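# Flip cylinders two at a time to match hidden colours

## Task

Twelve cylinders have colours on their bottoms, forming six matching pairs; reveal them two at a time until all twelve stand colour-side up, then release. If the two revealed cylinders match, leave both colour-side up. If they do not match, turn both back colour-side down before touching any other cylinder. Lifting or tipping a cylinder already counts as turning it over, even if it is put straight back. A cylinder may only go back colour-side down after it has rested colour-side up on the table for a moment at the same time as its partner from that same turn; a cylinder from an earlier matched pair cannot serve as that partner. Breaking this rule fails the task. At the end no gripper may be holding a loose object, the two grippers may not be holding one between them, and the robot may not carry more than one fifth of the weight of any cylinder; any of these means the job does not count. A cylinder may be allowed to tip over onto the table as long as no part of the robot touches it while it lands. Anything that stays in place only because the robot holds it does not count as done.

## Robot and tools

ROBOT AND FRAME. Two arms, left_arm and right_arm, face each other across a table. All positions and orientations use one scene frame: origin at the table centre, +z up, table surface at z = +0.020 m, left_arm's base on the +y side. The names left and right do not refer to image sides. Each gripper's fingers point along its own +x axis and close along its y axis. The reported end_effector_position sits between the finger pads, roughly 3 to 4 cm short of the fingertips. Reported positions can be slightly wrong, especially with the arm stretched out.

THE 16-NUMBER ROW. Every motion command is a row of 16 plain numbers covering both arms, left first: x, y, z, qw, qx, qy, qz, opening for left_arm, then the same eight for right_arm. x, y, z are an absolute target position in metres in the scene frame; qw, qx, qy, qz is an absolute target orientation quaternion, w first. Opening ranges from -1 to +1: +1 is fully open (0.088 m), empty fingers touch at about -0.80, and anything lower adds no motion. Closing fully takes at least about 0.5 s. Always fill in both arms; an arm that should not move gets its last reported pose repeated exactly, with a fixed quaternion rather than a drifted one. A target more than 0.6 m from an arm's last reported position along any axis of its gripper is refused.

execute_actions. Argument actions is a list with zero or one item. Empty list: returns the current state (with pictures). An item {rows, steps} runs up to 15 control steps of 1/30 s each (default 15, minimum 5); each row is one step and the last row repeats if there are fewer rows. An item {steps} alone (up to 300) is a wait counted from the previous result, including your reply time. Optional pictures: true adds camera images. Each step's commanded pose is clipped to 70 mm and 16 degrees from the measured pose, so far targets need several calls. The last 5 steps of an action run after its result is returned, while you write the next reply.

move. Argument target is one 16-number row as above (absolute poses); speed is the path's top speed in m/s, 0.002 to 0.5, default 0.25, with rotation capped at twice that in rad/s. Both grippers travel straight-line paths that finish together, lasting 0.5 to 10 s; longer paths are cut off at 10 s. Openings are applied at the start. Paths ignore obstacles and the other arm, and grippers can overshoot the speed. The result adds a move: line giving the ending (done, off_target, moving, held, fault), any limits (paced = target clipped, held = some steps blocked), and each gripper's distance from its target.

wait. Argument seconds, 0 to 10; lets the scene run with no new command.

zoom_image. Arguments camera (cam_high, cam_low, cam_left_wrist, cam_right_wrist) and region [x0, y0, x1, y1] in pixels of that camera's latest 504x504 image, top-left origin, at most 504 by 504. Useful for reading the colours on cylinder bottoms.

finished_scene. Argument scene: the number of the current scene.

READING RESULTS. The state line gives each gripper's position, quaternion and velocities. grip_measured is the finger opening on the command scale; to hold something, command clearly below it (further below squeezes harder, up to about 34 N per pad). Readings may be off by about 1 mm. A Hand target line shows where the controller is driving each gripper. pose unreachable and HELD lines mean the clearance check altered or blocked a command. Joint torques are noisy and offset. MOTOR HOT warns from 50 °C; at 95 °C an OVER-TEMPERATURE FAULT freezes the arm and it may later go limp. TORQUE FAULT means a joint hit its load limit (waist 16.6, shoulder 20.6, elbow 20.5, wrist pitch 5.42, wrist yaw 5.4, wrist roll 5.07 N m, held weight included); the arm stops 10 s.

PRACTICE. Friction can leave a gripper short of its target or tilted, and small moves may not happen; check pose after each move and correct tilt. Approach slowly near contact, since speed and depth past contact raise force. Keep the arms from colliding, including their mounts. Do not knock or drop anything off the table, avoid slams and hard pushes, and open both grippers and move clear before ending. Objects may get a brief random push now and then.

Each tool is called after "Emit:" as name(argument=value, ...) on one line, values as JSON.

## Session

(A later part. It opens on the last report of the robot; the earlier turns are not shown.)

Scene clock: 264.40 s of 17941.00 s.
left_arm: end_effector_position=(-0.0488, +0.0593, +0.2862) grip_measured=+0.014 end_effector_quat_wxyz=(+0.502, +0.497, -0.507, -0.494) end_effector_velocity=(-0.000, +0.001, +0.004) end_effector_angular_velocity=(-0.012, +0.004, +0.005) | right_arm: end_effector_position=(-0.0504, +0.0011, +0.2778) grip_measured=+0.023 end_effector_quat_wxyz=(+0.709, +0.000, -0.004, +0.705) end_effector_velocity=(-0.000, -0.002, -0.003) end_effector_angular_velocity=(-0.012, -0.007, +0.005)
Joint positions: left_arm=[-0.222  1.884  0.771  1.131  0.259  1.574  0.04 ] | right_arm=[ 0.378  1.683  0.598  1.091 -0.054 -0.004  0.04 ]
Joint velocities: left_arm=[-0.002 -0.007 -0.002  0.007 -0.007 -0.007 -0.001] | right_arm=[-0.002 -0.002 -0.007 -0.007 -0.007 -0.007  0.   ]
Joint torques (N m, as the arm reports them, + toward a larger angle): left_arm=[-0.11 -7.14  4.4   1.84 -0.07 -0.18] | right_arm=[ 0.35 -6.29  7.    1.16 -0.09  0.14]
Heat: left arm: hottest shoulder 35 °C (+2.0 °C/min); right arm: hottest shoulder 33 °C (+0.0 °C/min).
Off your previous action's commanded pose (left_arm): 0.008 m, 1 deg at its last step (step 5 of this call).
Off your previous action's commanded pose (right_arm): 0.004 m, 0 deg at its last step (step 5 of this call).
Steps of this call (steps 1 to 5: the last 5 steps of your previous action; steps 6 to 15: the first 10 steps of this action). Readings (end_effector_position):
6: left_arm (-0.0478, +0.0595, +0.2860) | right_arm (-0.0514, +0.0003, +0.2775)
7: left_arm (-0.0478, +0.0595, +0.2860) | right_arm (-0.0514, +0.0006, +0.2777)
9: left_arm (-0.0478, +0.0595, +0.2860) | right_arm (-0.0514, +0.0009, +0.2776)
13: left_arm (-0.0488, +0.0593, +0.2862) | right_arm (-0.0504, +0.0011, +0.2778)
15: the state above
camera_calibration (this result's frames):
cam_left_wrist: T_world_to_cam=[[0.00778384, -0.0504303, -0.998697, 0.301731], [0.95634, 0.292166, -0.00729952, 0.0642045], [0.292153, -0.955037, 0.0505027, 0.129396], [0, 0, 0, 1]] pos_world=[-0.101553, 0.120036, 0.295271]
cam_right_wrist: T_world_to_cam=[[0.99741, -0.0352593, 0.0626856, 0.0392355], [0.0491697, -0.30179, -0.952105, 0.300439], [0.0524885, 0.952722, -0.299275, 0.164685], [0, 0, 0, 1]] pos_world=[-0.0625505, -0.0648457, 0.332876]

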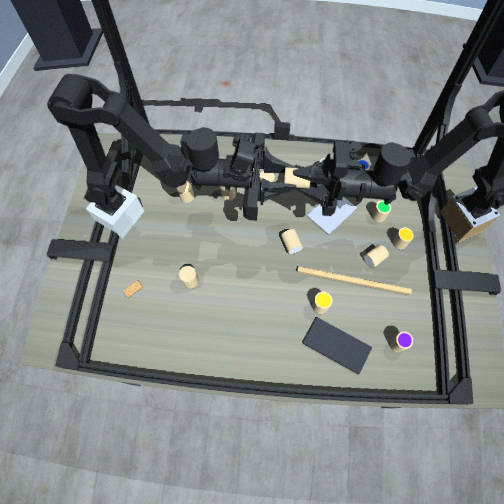

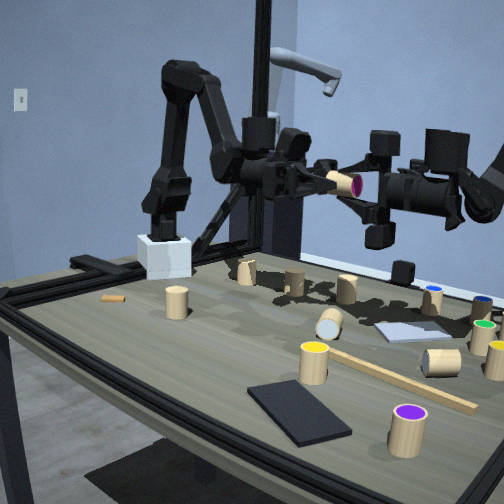

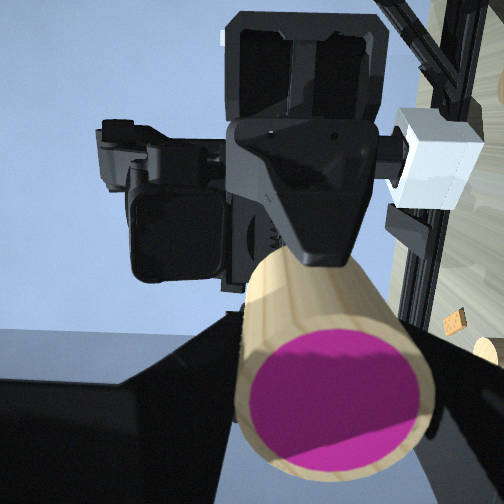

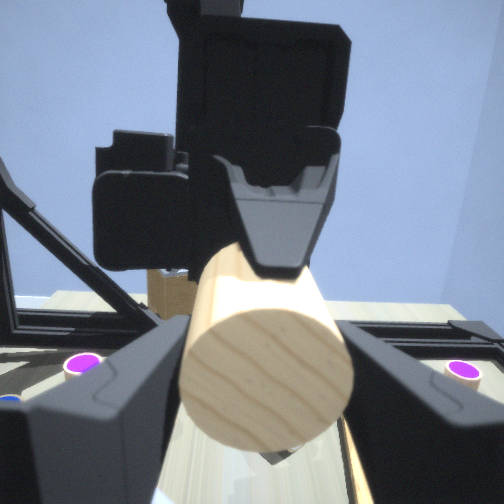

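Emit:
execute_actions(actions=[{"rows":[[-0.049,0.06,0.278,0.5,0.5,-0.5,-0.5,0.6,-0.052,0.004,0.276,0.707,0,0,0.707,-0.4]],"steps":10}])

Emit:
execute_actions(actions=[{"rows":[[-0.049,0.125,0.281,0.5,0.5,-0.5,-0.5,0.6,-0.05,-0.04,0.28,0.707,0,0,0.707,-0.4]],"steps":10}])

Emit:
move(target=[-0.13,0.283,0.135,0,0.707,0,-0.707,0.8,0.05,-0.1,0.15,0.5,-0.5,0.5,0.5,-0.4], speed=0.4)

Emit:
move(target=[-0.13,0.283,0.07,0,0.707,0,-0.707,0.8,0.05,-0.1,0.077,0.5,-0.5,0.5,0.5,-0.4], speed=0.1)

Emit:
execute_actions(actions=[{"rows":[[-0.13,0.283,0.07,0,0.707,0,-0.707,-0.4,0.05,-0.1,0.077,0.5,-0.5,0.5,0.5,0.6]],"steps":15}])

Emit:
execute_actions(actions=[{"rows":[[-0.13,0.283,0.15,0,0.707,0,-0.707,-0.4,0.05,-0.1,0.15,0.5,-0.5,0.5,0.5,0.6]],"steps":12}])

Emit:
move(target=[-0.049,0.06,0.281,0.5,0.5,-0.5,-0.5,-0.4,-0.052,-0.065,0.272,0.707,0,0,0.707,0.6], speed=0.4)

Emit:
execute_actions(actions=[{"rows":[[-0.049,0.06,0.281,0.5,0.5,-0.5,-0.5,-0.4,-0.052,0.006,0.274,0.707,0,0,0.707,0.6]],"steps":15}])

Emit:
execute_actions(actions=[{"rows":[[-0.049,0.06,0.281,0.5,0.5,-0.5,-0.5,-0.4,-0.052,0.006,0.274,0.707,0,0,0.707,-0.4]],"steps":15}])

Scene clock: 265.17 s of 17941.00 s.
left_arm: end_effector_position=(-0.0490, +0.0594, +0.2861) grip_measured=+0.195 end_effector_quat_wxyz=(+0.502, +0.497, -0.507, -0.494) end_effector_velocity=(+0.000, -0.001, +0.001) end_effector_angular_velocity=(-0.007, +0.006, +0.005) | right_arm: end_effector_position=(-0.0507, +0.0013, +0.2769) grip_measured=+0.023 end_effector_quat_wxyz=(+0.709, -0.001, -0.002, +0.706) end_effector_velocity=(-0.004, +0.001, -0.010) end_effector_angular_velocity=(-0.027, -0.006, +0.024)
Joint positions: left_arm=[-0.222  1.884  0.77   1.132  0.259  1.574  0.049] | right_arm=[ 0.378  1.685  0.598  1.089 -0.054 -0.004  0.04 ]
Joint velocities: left_arm=[-0.002  0.002  0.002  0.007 -0.007 -0.007  0.161] | right_arm=[ 0.002  0.017 -0.002 -0.007 -0.022 -0.007 -0.   ]
Joint torques (N m, as the arm reports them, + toward a larger angle): left_arm=[ 0.04 -7.32  4.33  1.76 -0.07 -0.16] | right_arm=[ 0.23 -6.65  6.92  1.27 -0.1   0.14]
Heat: left arm: hottest shoulder 35 °C (+2.0 °C/min); right arm: hottest shoulder 33 °C (+0.0 °C/min).
Off your previous action's commanded pose (left_arm): 0.008 m, 1 deg at its last step (step 5 of this call).
Off your previous action's commanded pose (right_arm): 0.004 m, 0 deg at its last step (step 5 of this call).
Steps of this call (steps 1 to 5: the last 5 steps of your previous action; steps 6 to 18: nothing new was sent; steps 19 to 23: the first 5 steps of this action). Readings (end_effector_position):
19: left_arm (-0.0490, +0.0594, +0.2859) | right_arm (-0.0506, +0.0011, +0.2776)
20: left_arm (-0.0490, +0.0594, +0.2859) | right_arm (-0.0506, +0.0011, +0.2776)
22: left_arm (-0.0490, +0.0594, +0.2860) | right_arm (-0.0507, +0.0012, +0.2773)
23: the state above

Scene clock: 265.50 s of 17941.00 s.
left_arm: end_effector_position=(-0.0484, +0.1005, +0.2781) grip_measured=+0.585 end_effector_quat_wxyz=(+0.499, +0.502, -0.499, -0.500) end_effector_velocity=(+0.017, +0.186, -0.045) end_effector_angular_velocity=(+0.152, +0.039, +0.068) | right_arm: end_effector_position=(-0.0511, -0.0248, +0.2772) grip_measured=+0.022 end_effector_quat_wxyz=(+0.707, -0.002, -0.001, +0.707) end_effector_velocity=(+0.006, -0.110, +0.030) end_effector_angular_velocity=(+0.056, -0.011, -0.010)
Joint positions: left_arm=[-0.186  1.781  0.6    1.177  0.292  1.574  0.068] | right_arm=[ 0.372  1.588  0.498  1.088 -0.065 -0.004  0.04 ]
Joint velocities: left_arm=[ 0.208 -0.481 -0.735  0.095  0.139  0.007  0.006] | right_arm=[-0.046 -0.481 -0.388 -0.037 -0.037 -0.007  0.   ]
Joint torques (N m, as the arm reports them, + toward a larger angle): left_arm=[ 0.02 -9.09  4.37  1.8   0.13 -0.12] | right_arm=[-0.29 -7.88  4.8   1.25 -0.11  0.15]
Heat: left arm: hottest shoulder 35 °C (+2.0 °C/min); right arm: hottest shoulder 33 °C (+0.0 °C/min).
Off your previous action's commanded pose (left_arm): 0.008 m, 1 deg at its last step (step 5 of this call).
Off your previous action's commanded pose (right_arm): 0.003 m, 0 deg at its last step (step 5 of this call).
Steps of this call (steps 1 to 5: the last 5 steps of your previous action; steps 6 to 10: the first 5 steps of this action). Readings (end_effector_position):
6: left_arm (-0.0495, +0.0649, +0.2860) | right_arm (-0.0511, -0.0023, +0.2763)
7: left_arm (-0.0499, +0.0747, +0.2844) | right_arm (-0.0512, -0.0087, +0.2757)
9: left_arm (-0.0491, +0.0938, +0.2797) | right_arm (-0.0512, -0.0209, +0.2762)
10: the state above

Scene clock: 268.50 s of 17941.00 s.
left_arm: end_effector_position=(-0.1300, +0.2830, +0.1339) grip_measured=+0.800 end_effector_quat_wxyz=(+0.005, +0.703, +0.001, -0.711) end_effector_velocity=(-0.001, +0.011, -0.002) end_effector_angular_velocity=(+0.061, -0.006, +0.000) | right_arm: end_effector_position=(+0.0476, -0.1017, +0.1530) grip_measured=+0.022 end_effector_quat_wxyz=(+0.498, -0.497, +0.498, +0.506) end_effector_velocity=(-0.002, +0.001, +0.002) end_effector_angular_velocity=(-0.004, +0.025, +0.005)
Joint positions: left_arm=[-0.461  1.621  0.811 -0.755  0.011  1.581  0.078] | right_arm=[ 0.096  1.922  1.36  -1.003 -0.012 -0.347  0.04 ]
Joint velocities: left_arm=[-0.007  0.012  0.002 -0.051 -0.007 -0.007  0.   ] | right_arm=[-0.002  0.007  0.017 -0.022 -0.022 -0.007 -0.   ]
Joint torques (N m, as the arm reports them, + toward a larger angle): left_arm=[-0.62 -4.51  5.95  0.24 -0.08 -0.03] | right_arm=[-0.32 -8.28  6.94 -0.1   0.   -0.22]
Heat: left arm: hottest shoulder 35 °C (+2.0 °C/min); right arm: hottest shoulder 33 °C (+0.0 °C/min).
Hand target (left_arm): -0.130, +0.281, +0.133; +0.003, +0.704, +0.003, -0.710
Hand target (right_arm): +0.050, -0.101, +0.151; +0.495, -0.500, +0.500, +0.505
Off your previous action's commanded pose (left_arm): 0.009 m, 0 deg at its last step (step 5 of this call).
Off your previous action's commanded pose (right_arm): 0.006 m, 0 deg at its last step (step 5 of this call).
Off the commanded pose (left_arm): 0.001 m, 1 deg.
Off the commanded pose (right_arm): 0.004 m, 1 deg.
Kept back: nothing.
move: done
camera_calibration (this result's frames):
cam_left_wrist: T_world_to_cam=[[-0.0081139, 0.999198, -0.0392006, -0.266062], [0.958993, 0.0188822, 0.282798, 0.114224], [0.283312, -0.0352985, -0.958378, 0.248075], [0, 0, 0, 1]] pos_world=[-0.181981, 0.272448, 0.195018]
cam_right_wrist: T_world_to_cam=[[0.997624, 0.0654525, 0.0215047, -0.0377943], [0.0561205, -0.9531, 0.297408, -0.111993], [0.0399622, -0.295494, -0.954508, 0.193959], [0, 0, 0, 1]] pos_world=[0.0362386, -0.0469535, 0.219256]

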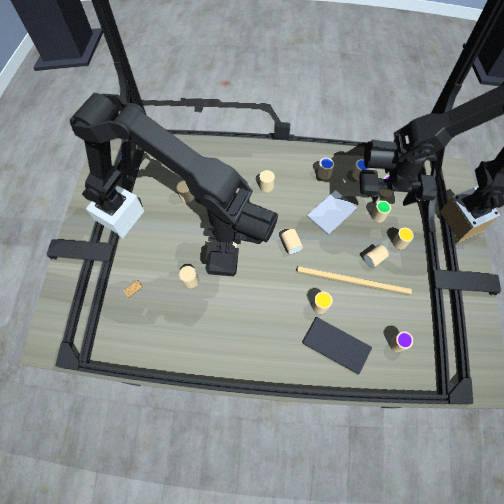

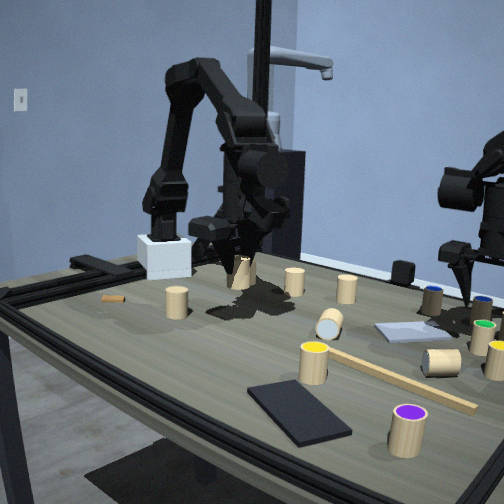

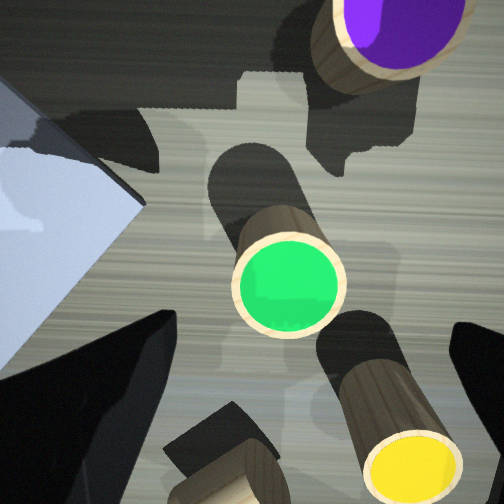

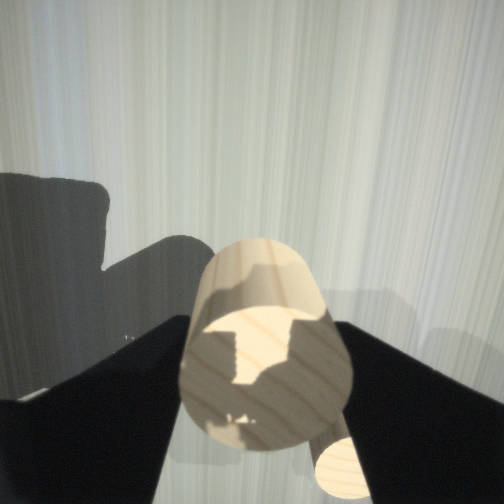

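Scene clock: 269.73 s of 17941.00 s.
left_arm: end_effector_position=(-0.1296, +0.2780, +0.0742) grip_measured=+0.800 end_effector_quat_wxyz=(+0.008, +0.706, -0.005, -0.708) end_effector_velocity=(+0.003, +0.004, -0.002) end_effector_angular_velocity=(+0.017, -0.022, +0.005) | right_arm: end_effector_position=(+0.0506, -0.0973, +0.0849) grip_measured=+0.022 end_effector_quat_wxyz=(+0.504, -0.498, +0.493, +0.505) end_effector_velocity=(+0.000, +0.001, +0.000) end_effector_angular_velocity=(+0.009, +0.005, -0.010)
Joint positions: left_arm=[-0.464  1.804  0.717 -0.466  0.003  1.581  0.078] | right_arm=[ 0.096  2.041  1.235 -0.746 -0.003 -0.345  0.04 ]
Joint velocities: left_arm=[-0.002  0.007 -0.002 -0.007 -0.022 -0.007 -0.   ] | right_arm=[-0.002 -0.002 -0.002  0.007 -0.007  0.007  0.   ]
Joint torques (N m, as the arm reports them, + toward a larger angle): left_arm=[-0.37 -5.05  3.21  0.46 -0.04  0.04] | right_arm=[ 0.01 -8.14  3.88  0.53  0.01  0.17]
Heat: left arm: hottest shoulder 35 °C (+2.0 °C/min); right arm: hottest shoulder 33 °C (+0.0 °C/min).
Hand target (left_arm): -0.130, +0.283, +0.070; +0.000, +0.707, +0.000, -0.707
Hand target (right_arm): +0.050, -0.101, +0.077; +0.500, -0.500, +0.500, +0.500
Off the commanded pose (left_arm): 0.007 m, 1 deg.
Off the commanded pose (right_arm): 0.008 m, 1 deg.
Kept back: nothing.
move: done
camera_calibration (this result's frames):
cam_left_wrist: T_world_to_cam=[[-0.0040145, 0.998675, -0.0513048, -0.261778], [0.956598, 0.0187848, 0.290804, 0.129934], [0.291383, -0.0479107, -0.955406, 0.194938], [0, 0, 0, 1]] pos_world=[-0.182147, 0.26833, 0.135029]
cam_right_wrist: T_world_to_cam=[[0.997398, 0.0632022, 0.0346911, -0.0409456], [0.0504721, -0.95569, 0.290016, -0.0870646], [0.0514836, -0.28751, -0.956393, 0.130463], [0, 0, 0, 1]] pos_world=[0.0385166, -0.0431095, 0.151444]

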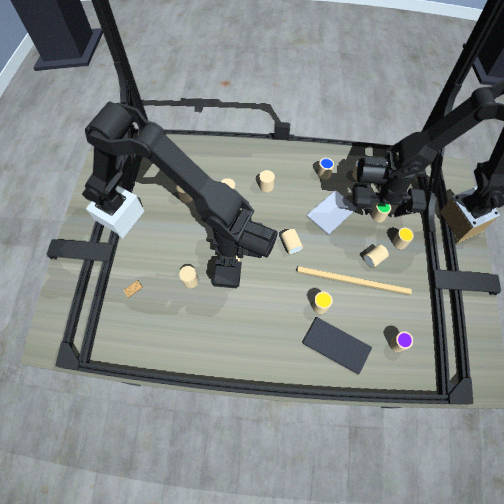

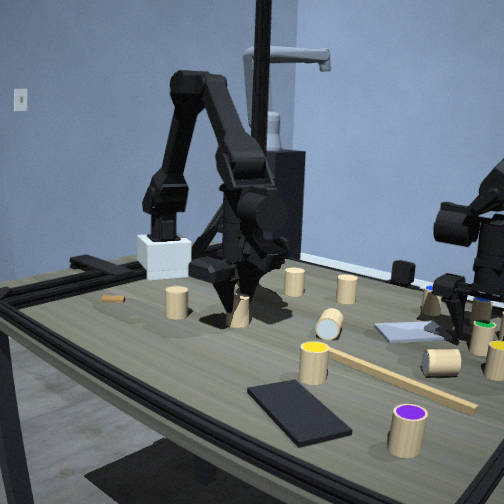

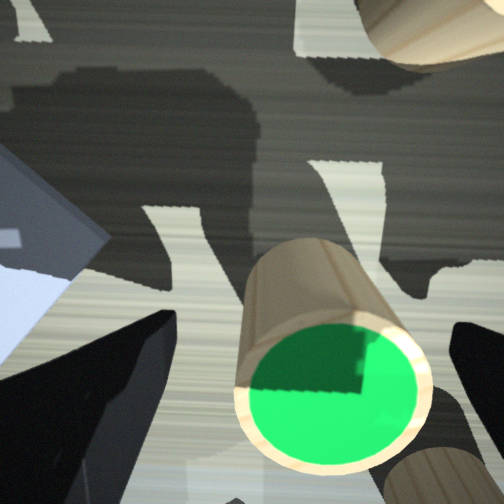

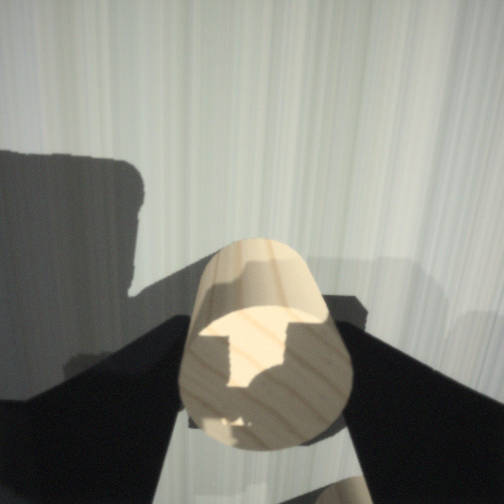

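Scene clock: 270.07 s of 17941.00 s.
left_arm: end_effector_position=(-0.1297, +0.2780, +0.0740) grip_measured=+0.016 end_effector_quat_wxyz=(+0.008, +0.706, -0.005, -0.708) end_effector_velocity=(+0.002, -0.003, +0.001) end_effector_angular_velocity=(-0.012, -0.007, +0.010) | right_arm: end_effector_position=(+0.0507, -0.0970, +0.0826) grip_measured=+0.546 end_effector_quat_wxyz=(+0.504, -0.498, +0.494, +0.505) end_effector_velocity=(-0.003, -0.001, +0.000) end_effector_angular_velocity=(+0.000, +0.023, +0.020)
Joint positions: left_arm=[-0.465  1.804  0.716 -0.465  0.003  1.581  0.04 ] | right_arm=[ 0.096  2.048  1.235 -0.741 -0.003 -0.345  0.066]
Joint velocities: left_arm=[ 0.002 -0.002  0.002  0.007 -0.007 -0.007  0.   ] | right_arm=[-0.002 -0.002 -0.002 -0.007 -0.022 -0.022  0.016]
Joint torques (N m, as the arm reports them, + toward a larger angle): left_arm=[-0.24 -4.96  2.83  0.5  -0.04  0.06] | right_arm=[ 0.   -8.63  4.3   0.21  0.    0.17]
Heat: left arm: hottest shoulder 35 °C (+2.0 °C/min); right arm: hottest shoulder 33 °C (+0.0 °C/min).
Steps of this call (steps 1 to 10: the first 10 steps of this action). Readings (end_effector_position):
1: left_arm (-0.1297, +0.2781, +0.0742) | right_arm (+0.0506, -0.0972, +0.0849)
2: left_arm (-0.1297, +0.2781, +0.0742) | right_arm (+0.0506, -0.0973, +0.0847)
4: left_arm (-0.1297, +0.2780, +0.0742) | right_arm (+0.0509, -0.0965, +0.0845)
8: left_arm (-0.1297, +0.2781, +0.0741) | right_arm (+0.0507, -0.0969, +0.0828)
10: the state above

Scene clock: 270.47 s of 17941.00 s.
left_arm: end_effector_position=(-0.1296, +0.2818, +0.1311) grip_measured=+0.016 end_effector_quat_wxyz=(+0.003, +0.706, -0.001, -0.708) end_effector_velocity=(+0.001, -0.031, +0.177) end_effector_angular_velocity=(-0.115, -0.009, +0.020) | right_arm: end_effector_position=(+0.0502, -0.0986, +0.1362) grip_measured=+0.598 end_effector_quat_wxyz=(+0.501, -0.500, +0.497, +0.503) end_effector_velocity=(+0.010, +0.036, +0.182) end_effector_angular_velocity=(+0.203, -0.049, +0.005)
Joint positions: left_arm=[-0.465  1.632  0.81  -0.742  0.002  1.582  0.04 ] | right_arm=[ 0.096  1.957  1.338 -0.946 -0.002 -0.345  0.068]
Joint velocities: left_arm=[-0.002 -0.403  0.408 -0.696 -0.007 -0.022 -0.   ] | right_arm=[-0.002 -0.281  0.374 -0.447 -0.022 -0.007  0.001]
Joint torques (N m, as the arm reports them, + toward a larger angle): left_arm=[-0.12 -6.14  4.49 -0.1  -0.06  0.08] | right_arm=[ 0.   -9.31  5.14 -0.29 -0.01  0.16]
Heat: left arm: hottest shoulder 35 °C (+2.0 °C/min); right arm: hottest shoulder 33 °C (+0.0 °C/min).
Off your previous action's commanded pose (left_arm): 0.006 m, 1 deg at its last step (step 5 of this call).
Off your previous action's commanded pose (right_arm): 0.006 m, 1 deg at its last step (step 5 of this call).
Steps of this call (steps 1 to 5: the last 5 steps of your previous action; steps 6 to 12: the first 7 steps of this action). Readings (end_effector_position):
6: left_arm (-0.1296, +0.2809, +0.0799) | right_arm (+0.0499, -0.0993, +0.0880)
7: left_arm (-0.1297, +0.2879, +0.0882) | right_arm (+0.0480, -0.1049, +0.0942)
9: left_arm (-0.1297, +0.2894, +0.1076) | right_arm (+0.0477, -0.1058, +0.1117)
12: the state above

Scene clock: 273.60 s of 17941.00 s.
left_arm: end_effector_position=(-0.0504, +0.0649, +0.2823) grip_measured=+0.015 end_effector_quat_wxyz=(+0.494, +0.502, -0.503, -0.501) end_effector_velocity=(+0.000, -0.001, -0.001) end_effector_angular_velocity=(-0.002, +0.021, +0.005) | right_arm: end_effector_position=(-0.0507, -0.0629, +0.2775) grip_measured=+0.600 end_effector_quat_wxyz=(+0.711, -0.000, -0.010, +0.703) end_effector_velocity=(+0.000, -0.000, -0.002) end_effector_angular_velocity=(+0.002, -0.007, -0.005)
Joint positions: left_arm=[-0.22   1.864  0.748  1.109  0.268  1.582  0.04 ] | right_arm=[ 0.365  1.449  0.352  1.111 -0.061 -0.014  0.068]
Joint velocities: left_arm=[-0.002  0.007  0.002  0.007 -0.007 -0.022 -0.   ] | right_arm=[ 0.002  0.012 -0.007  0.022  0.007 -0.007 -0.   ]
Joint torques (N m, as the arm reports them, + toward a larger angle): left_arm=[ 0.22 -7.19  6.17  1.92  0.12 -0.16] | right_arm=[ 0.26 -4.64  4.24  1.53  0.04  0.19]
Heat: left arm: hottest shoulder 35 °C (+2.0 °C/min); right arm: hottest shoulder 33 °C (+0.0 °C/min).
Hand target (left_arm): -0.049, +0.062, +0.282; +0.496, +0.500, -0.504, -0.500
Hand target (right_arm): -0.051, -0.064, +0.271; +0.711, -0.003, -0.003, +0.703
Off your previous action's commanded pose (left_arm): 0.008 m, 1 deg at its last step (step 5 of this call).
Off your previous action's commanded pose (right_arm): 0.005 m, 0 deg at its last step (step 5 of this call).
Off the commanded pose (left_arm): 0.005 m, 1 deg.
Off the commanded pose (right_arm): 0.006 m, 1 deg.
Kept back: nothing.
move: done
camera_calibration (this result's frames):
cam_left_wrist: T_world_to_cam=[[0.010208, -0.0273026, -0.999575, 0.296998], [0.958208, 0.286066, 0.00197193, 0.0620211], [0.285891, -0.957821, 0.0290817, 0.141261], [0, 0, 0, 1]] pos_world=[-0.102846, 0.12567, 0.292641]
cam_right_wrist: T_world_to_cam=[[0.996517, -0.0412389, 0.0724851, 0.0341164], [0.0572215, -0.294172, -0.954038, 0.282215], [0.0606665, 0.954862, -0.290788, 0.223709], [0, 0, 0, 1]] pos_world=[-0.063718, -0.129184, 0.331823]

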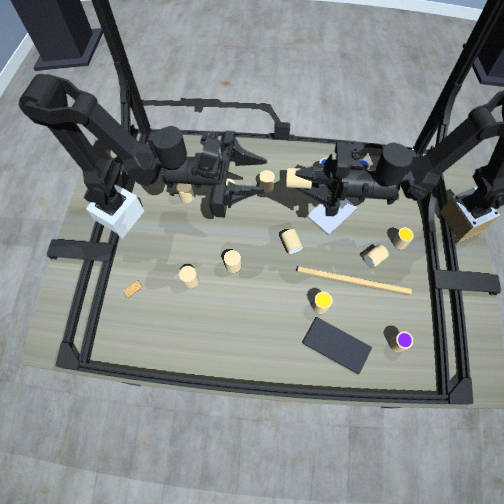

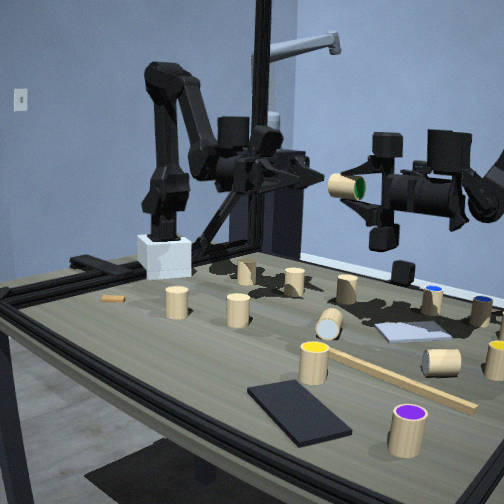

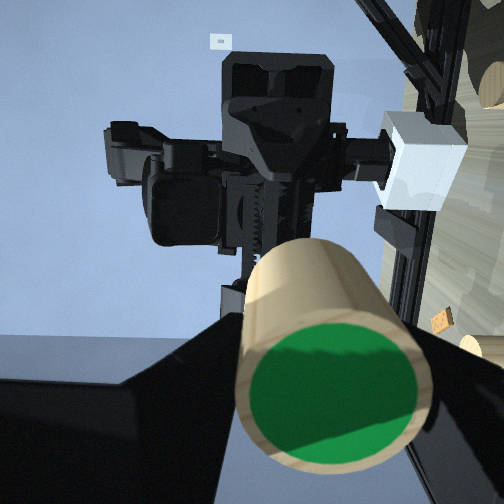

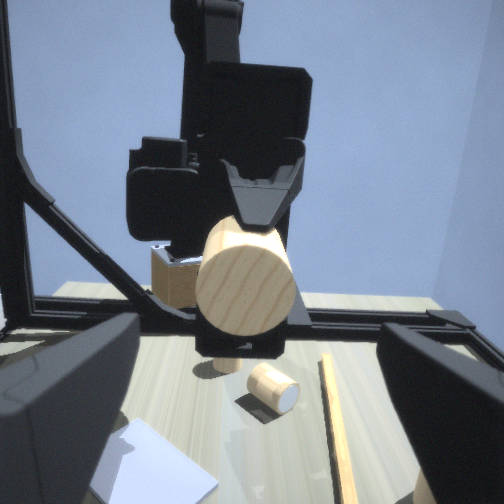

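Scene clock: 273.93 s of 17941.00 s.
left_arm: end_effector_position=(-0.0490, +0.0634, +0.2809) grip_measured=+0.016 end_effector_quat_wxyz=(+0.498, +0.502, -0.500, -0.501) end_effector_velocity=(+0.005, -0.000, +0.004) end_effector_angular_velocity=(-0.012, +0.004, +0.024) | right_arm: end_effector_position=(-0.0515, -0.0029, +0.2749) grip_measured=+0.600 end_effector_quat_wxyz=(+0.707, -0.001, -0.004, +0.707) end_effector_velocity=(+0.001, +0.055, +0.014) end_effector_angular_velocity=(+0.032, -0.024, +0.010)
Joint positions: left_arm=[-0.22   1.874  0.753  1.117  0.261  1.575  0.04 ] | right_arm=[ 0.378  1.68   0.578  1.105 -0.057 -0.006  0.068]
Joint velocities: left_arm=[ 0.002 -0.002  0.002  0.007 -0.022 -0.007 -0.   ] | right_arm=[ 0.002  0.159  0.227 -0.037 -0.007 -0.022  0.   ]
Joint torques (N m, as the arm reports them, + toward a larger angle): left_arm=[-0.15 -6.7   6.2   1.99 -0.08 -0.13] | right_arm=[ 0.3  -6.41  6.58  1.18  0.04  0.19]
Heat: left arm: hottest shoulder 35 °C (+2.0 °C/min); right arm: hottest shoulder 33 °C (+0.0 °C/min).
Steps of this call (steps 1 to 10: the first 10 steps of this action). Readings (end_effector_position):
1: left_arm (-0.0504, +0.0646, +0.2824) | right_arm (-0.0506, -0.0568, +0.2772)
2: left_arm (-0.0502, +0.0643, +0.2822) | right_arm (-0.0510, -0.0466, +0.2771)
4: left_arm (-0.0496, +0.0637, +0.2817) | right_arm (-0.0515, -0.0268, +0.2752)
8: left_arm (-0.0491, +0.0635, +0.2808) | right_arm (-0.0516, -0.0074, +0.2738)
10: the state above

Scene clock: 274.43 s of 17941.00 s.
left_arm: end_effector_position=(-0.0490, +0.0632, +0.2812) grip_measured=+0.015 end_effector_quat_wxyz=(+0.499, +0.501, -0.500, -0.500) end_effector_velocity=(+0.002, +0.000, -0.001) end_effector_angular_velocity=(+0.007, +0.009, +0.020) | right_arm: end_effector_position=(-0.0513, +0.0031, +0.2758) grip_measured=+0.023 end_effector_quat_wxyz=(+0.707, -0.000, -0.004, +0.707) end_effector_velocity=(+0.004, -0.001, -0.005) end_effector_angular_velocity=(-0.017, -0.006, -0.015)
Joint positions: left_arm=[-0.22   1.874  0.753  1.117  0.26   1.574  0.04 ] | right_arm=[ 0.379  1.697  0.603  1.1   -0.057 -0.005  0.04 ]
Joint velocities: left_arm=[-0.002 -0.002 -0.002 -0.007 -0.022 -0.007 -0.   ] | right_arm=[-0.007  0.002 -0.007 -0.007  0.007 -0.007 -0.   ]
Joint torques (N m, as the arm reports them, + toward a larger angle): left_arm=[-0.55 -7.1   6.26  1.88 -0.11 -0.14] | right_arm=[ 0.26 -6.38  6.92  1.17  0.03  0.18]
Heat: left arm: hottest shoulder 35 °C (+1.0 °C/min); right arm: hottest shoulder 33 °C (+0.0 °C/min).
Off your previous action's commanded pose (left_arm): 0.003 m, 0 deg at its last step (step 5 of this call).
Off your previous action's commanded pose (right_arm): 0.005 m, 1 deg at its last step (step 5 of this call).
Steps of this call (steps 1 to 5: the last 5 steps of your previous action; steps 6 to 15: the first 10 steps of this action). Readings (end_effector_position):
6: left_arm (-0.0488, +0.0633, +0.2813) | right_arm (-0.0514, +0.0022, +0.2757)
7: left_arm (-0.0490, +0.0632, +0.2813) | right_arm (-0.0514, +0.0025, +0.2756)
9: left_arm (-0.0490, +0.0632, +0.2812) | right_arm (-0.0514, +0.0029, +0.2757)
13: left_arm (-0.0490, +0.0632, +0.2812) | right_arm (-0.0513, +0.0031, +0.2757)
15: the state above


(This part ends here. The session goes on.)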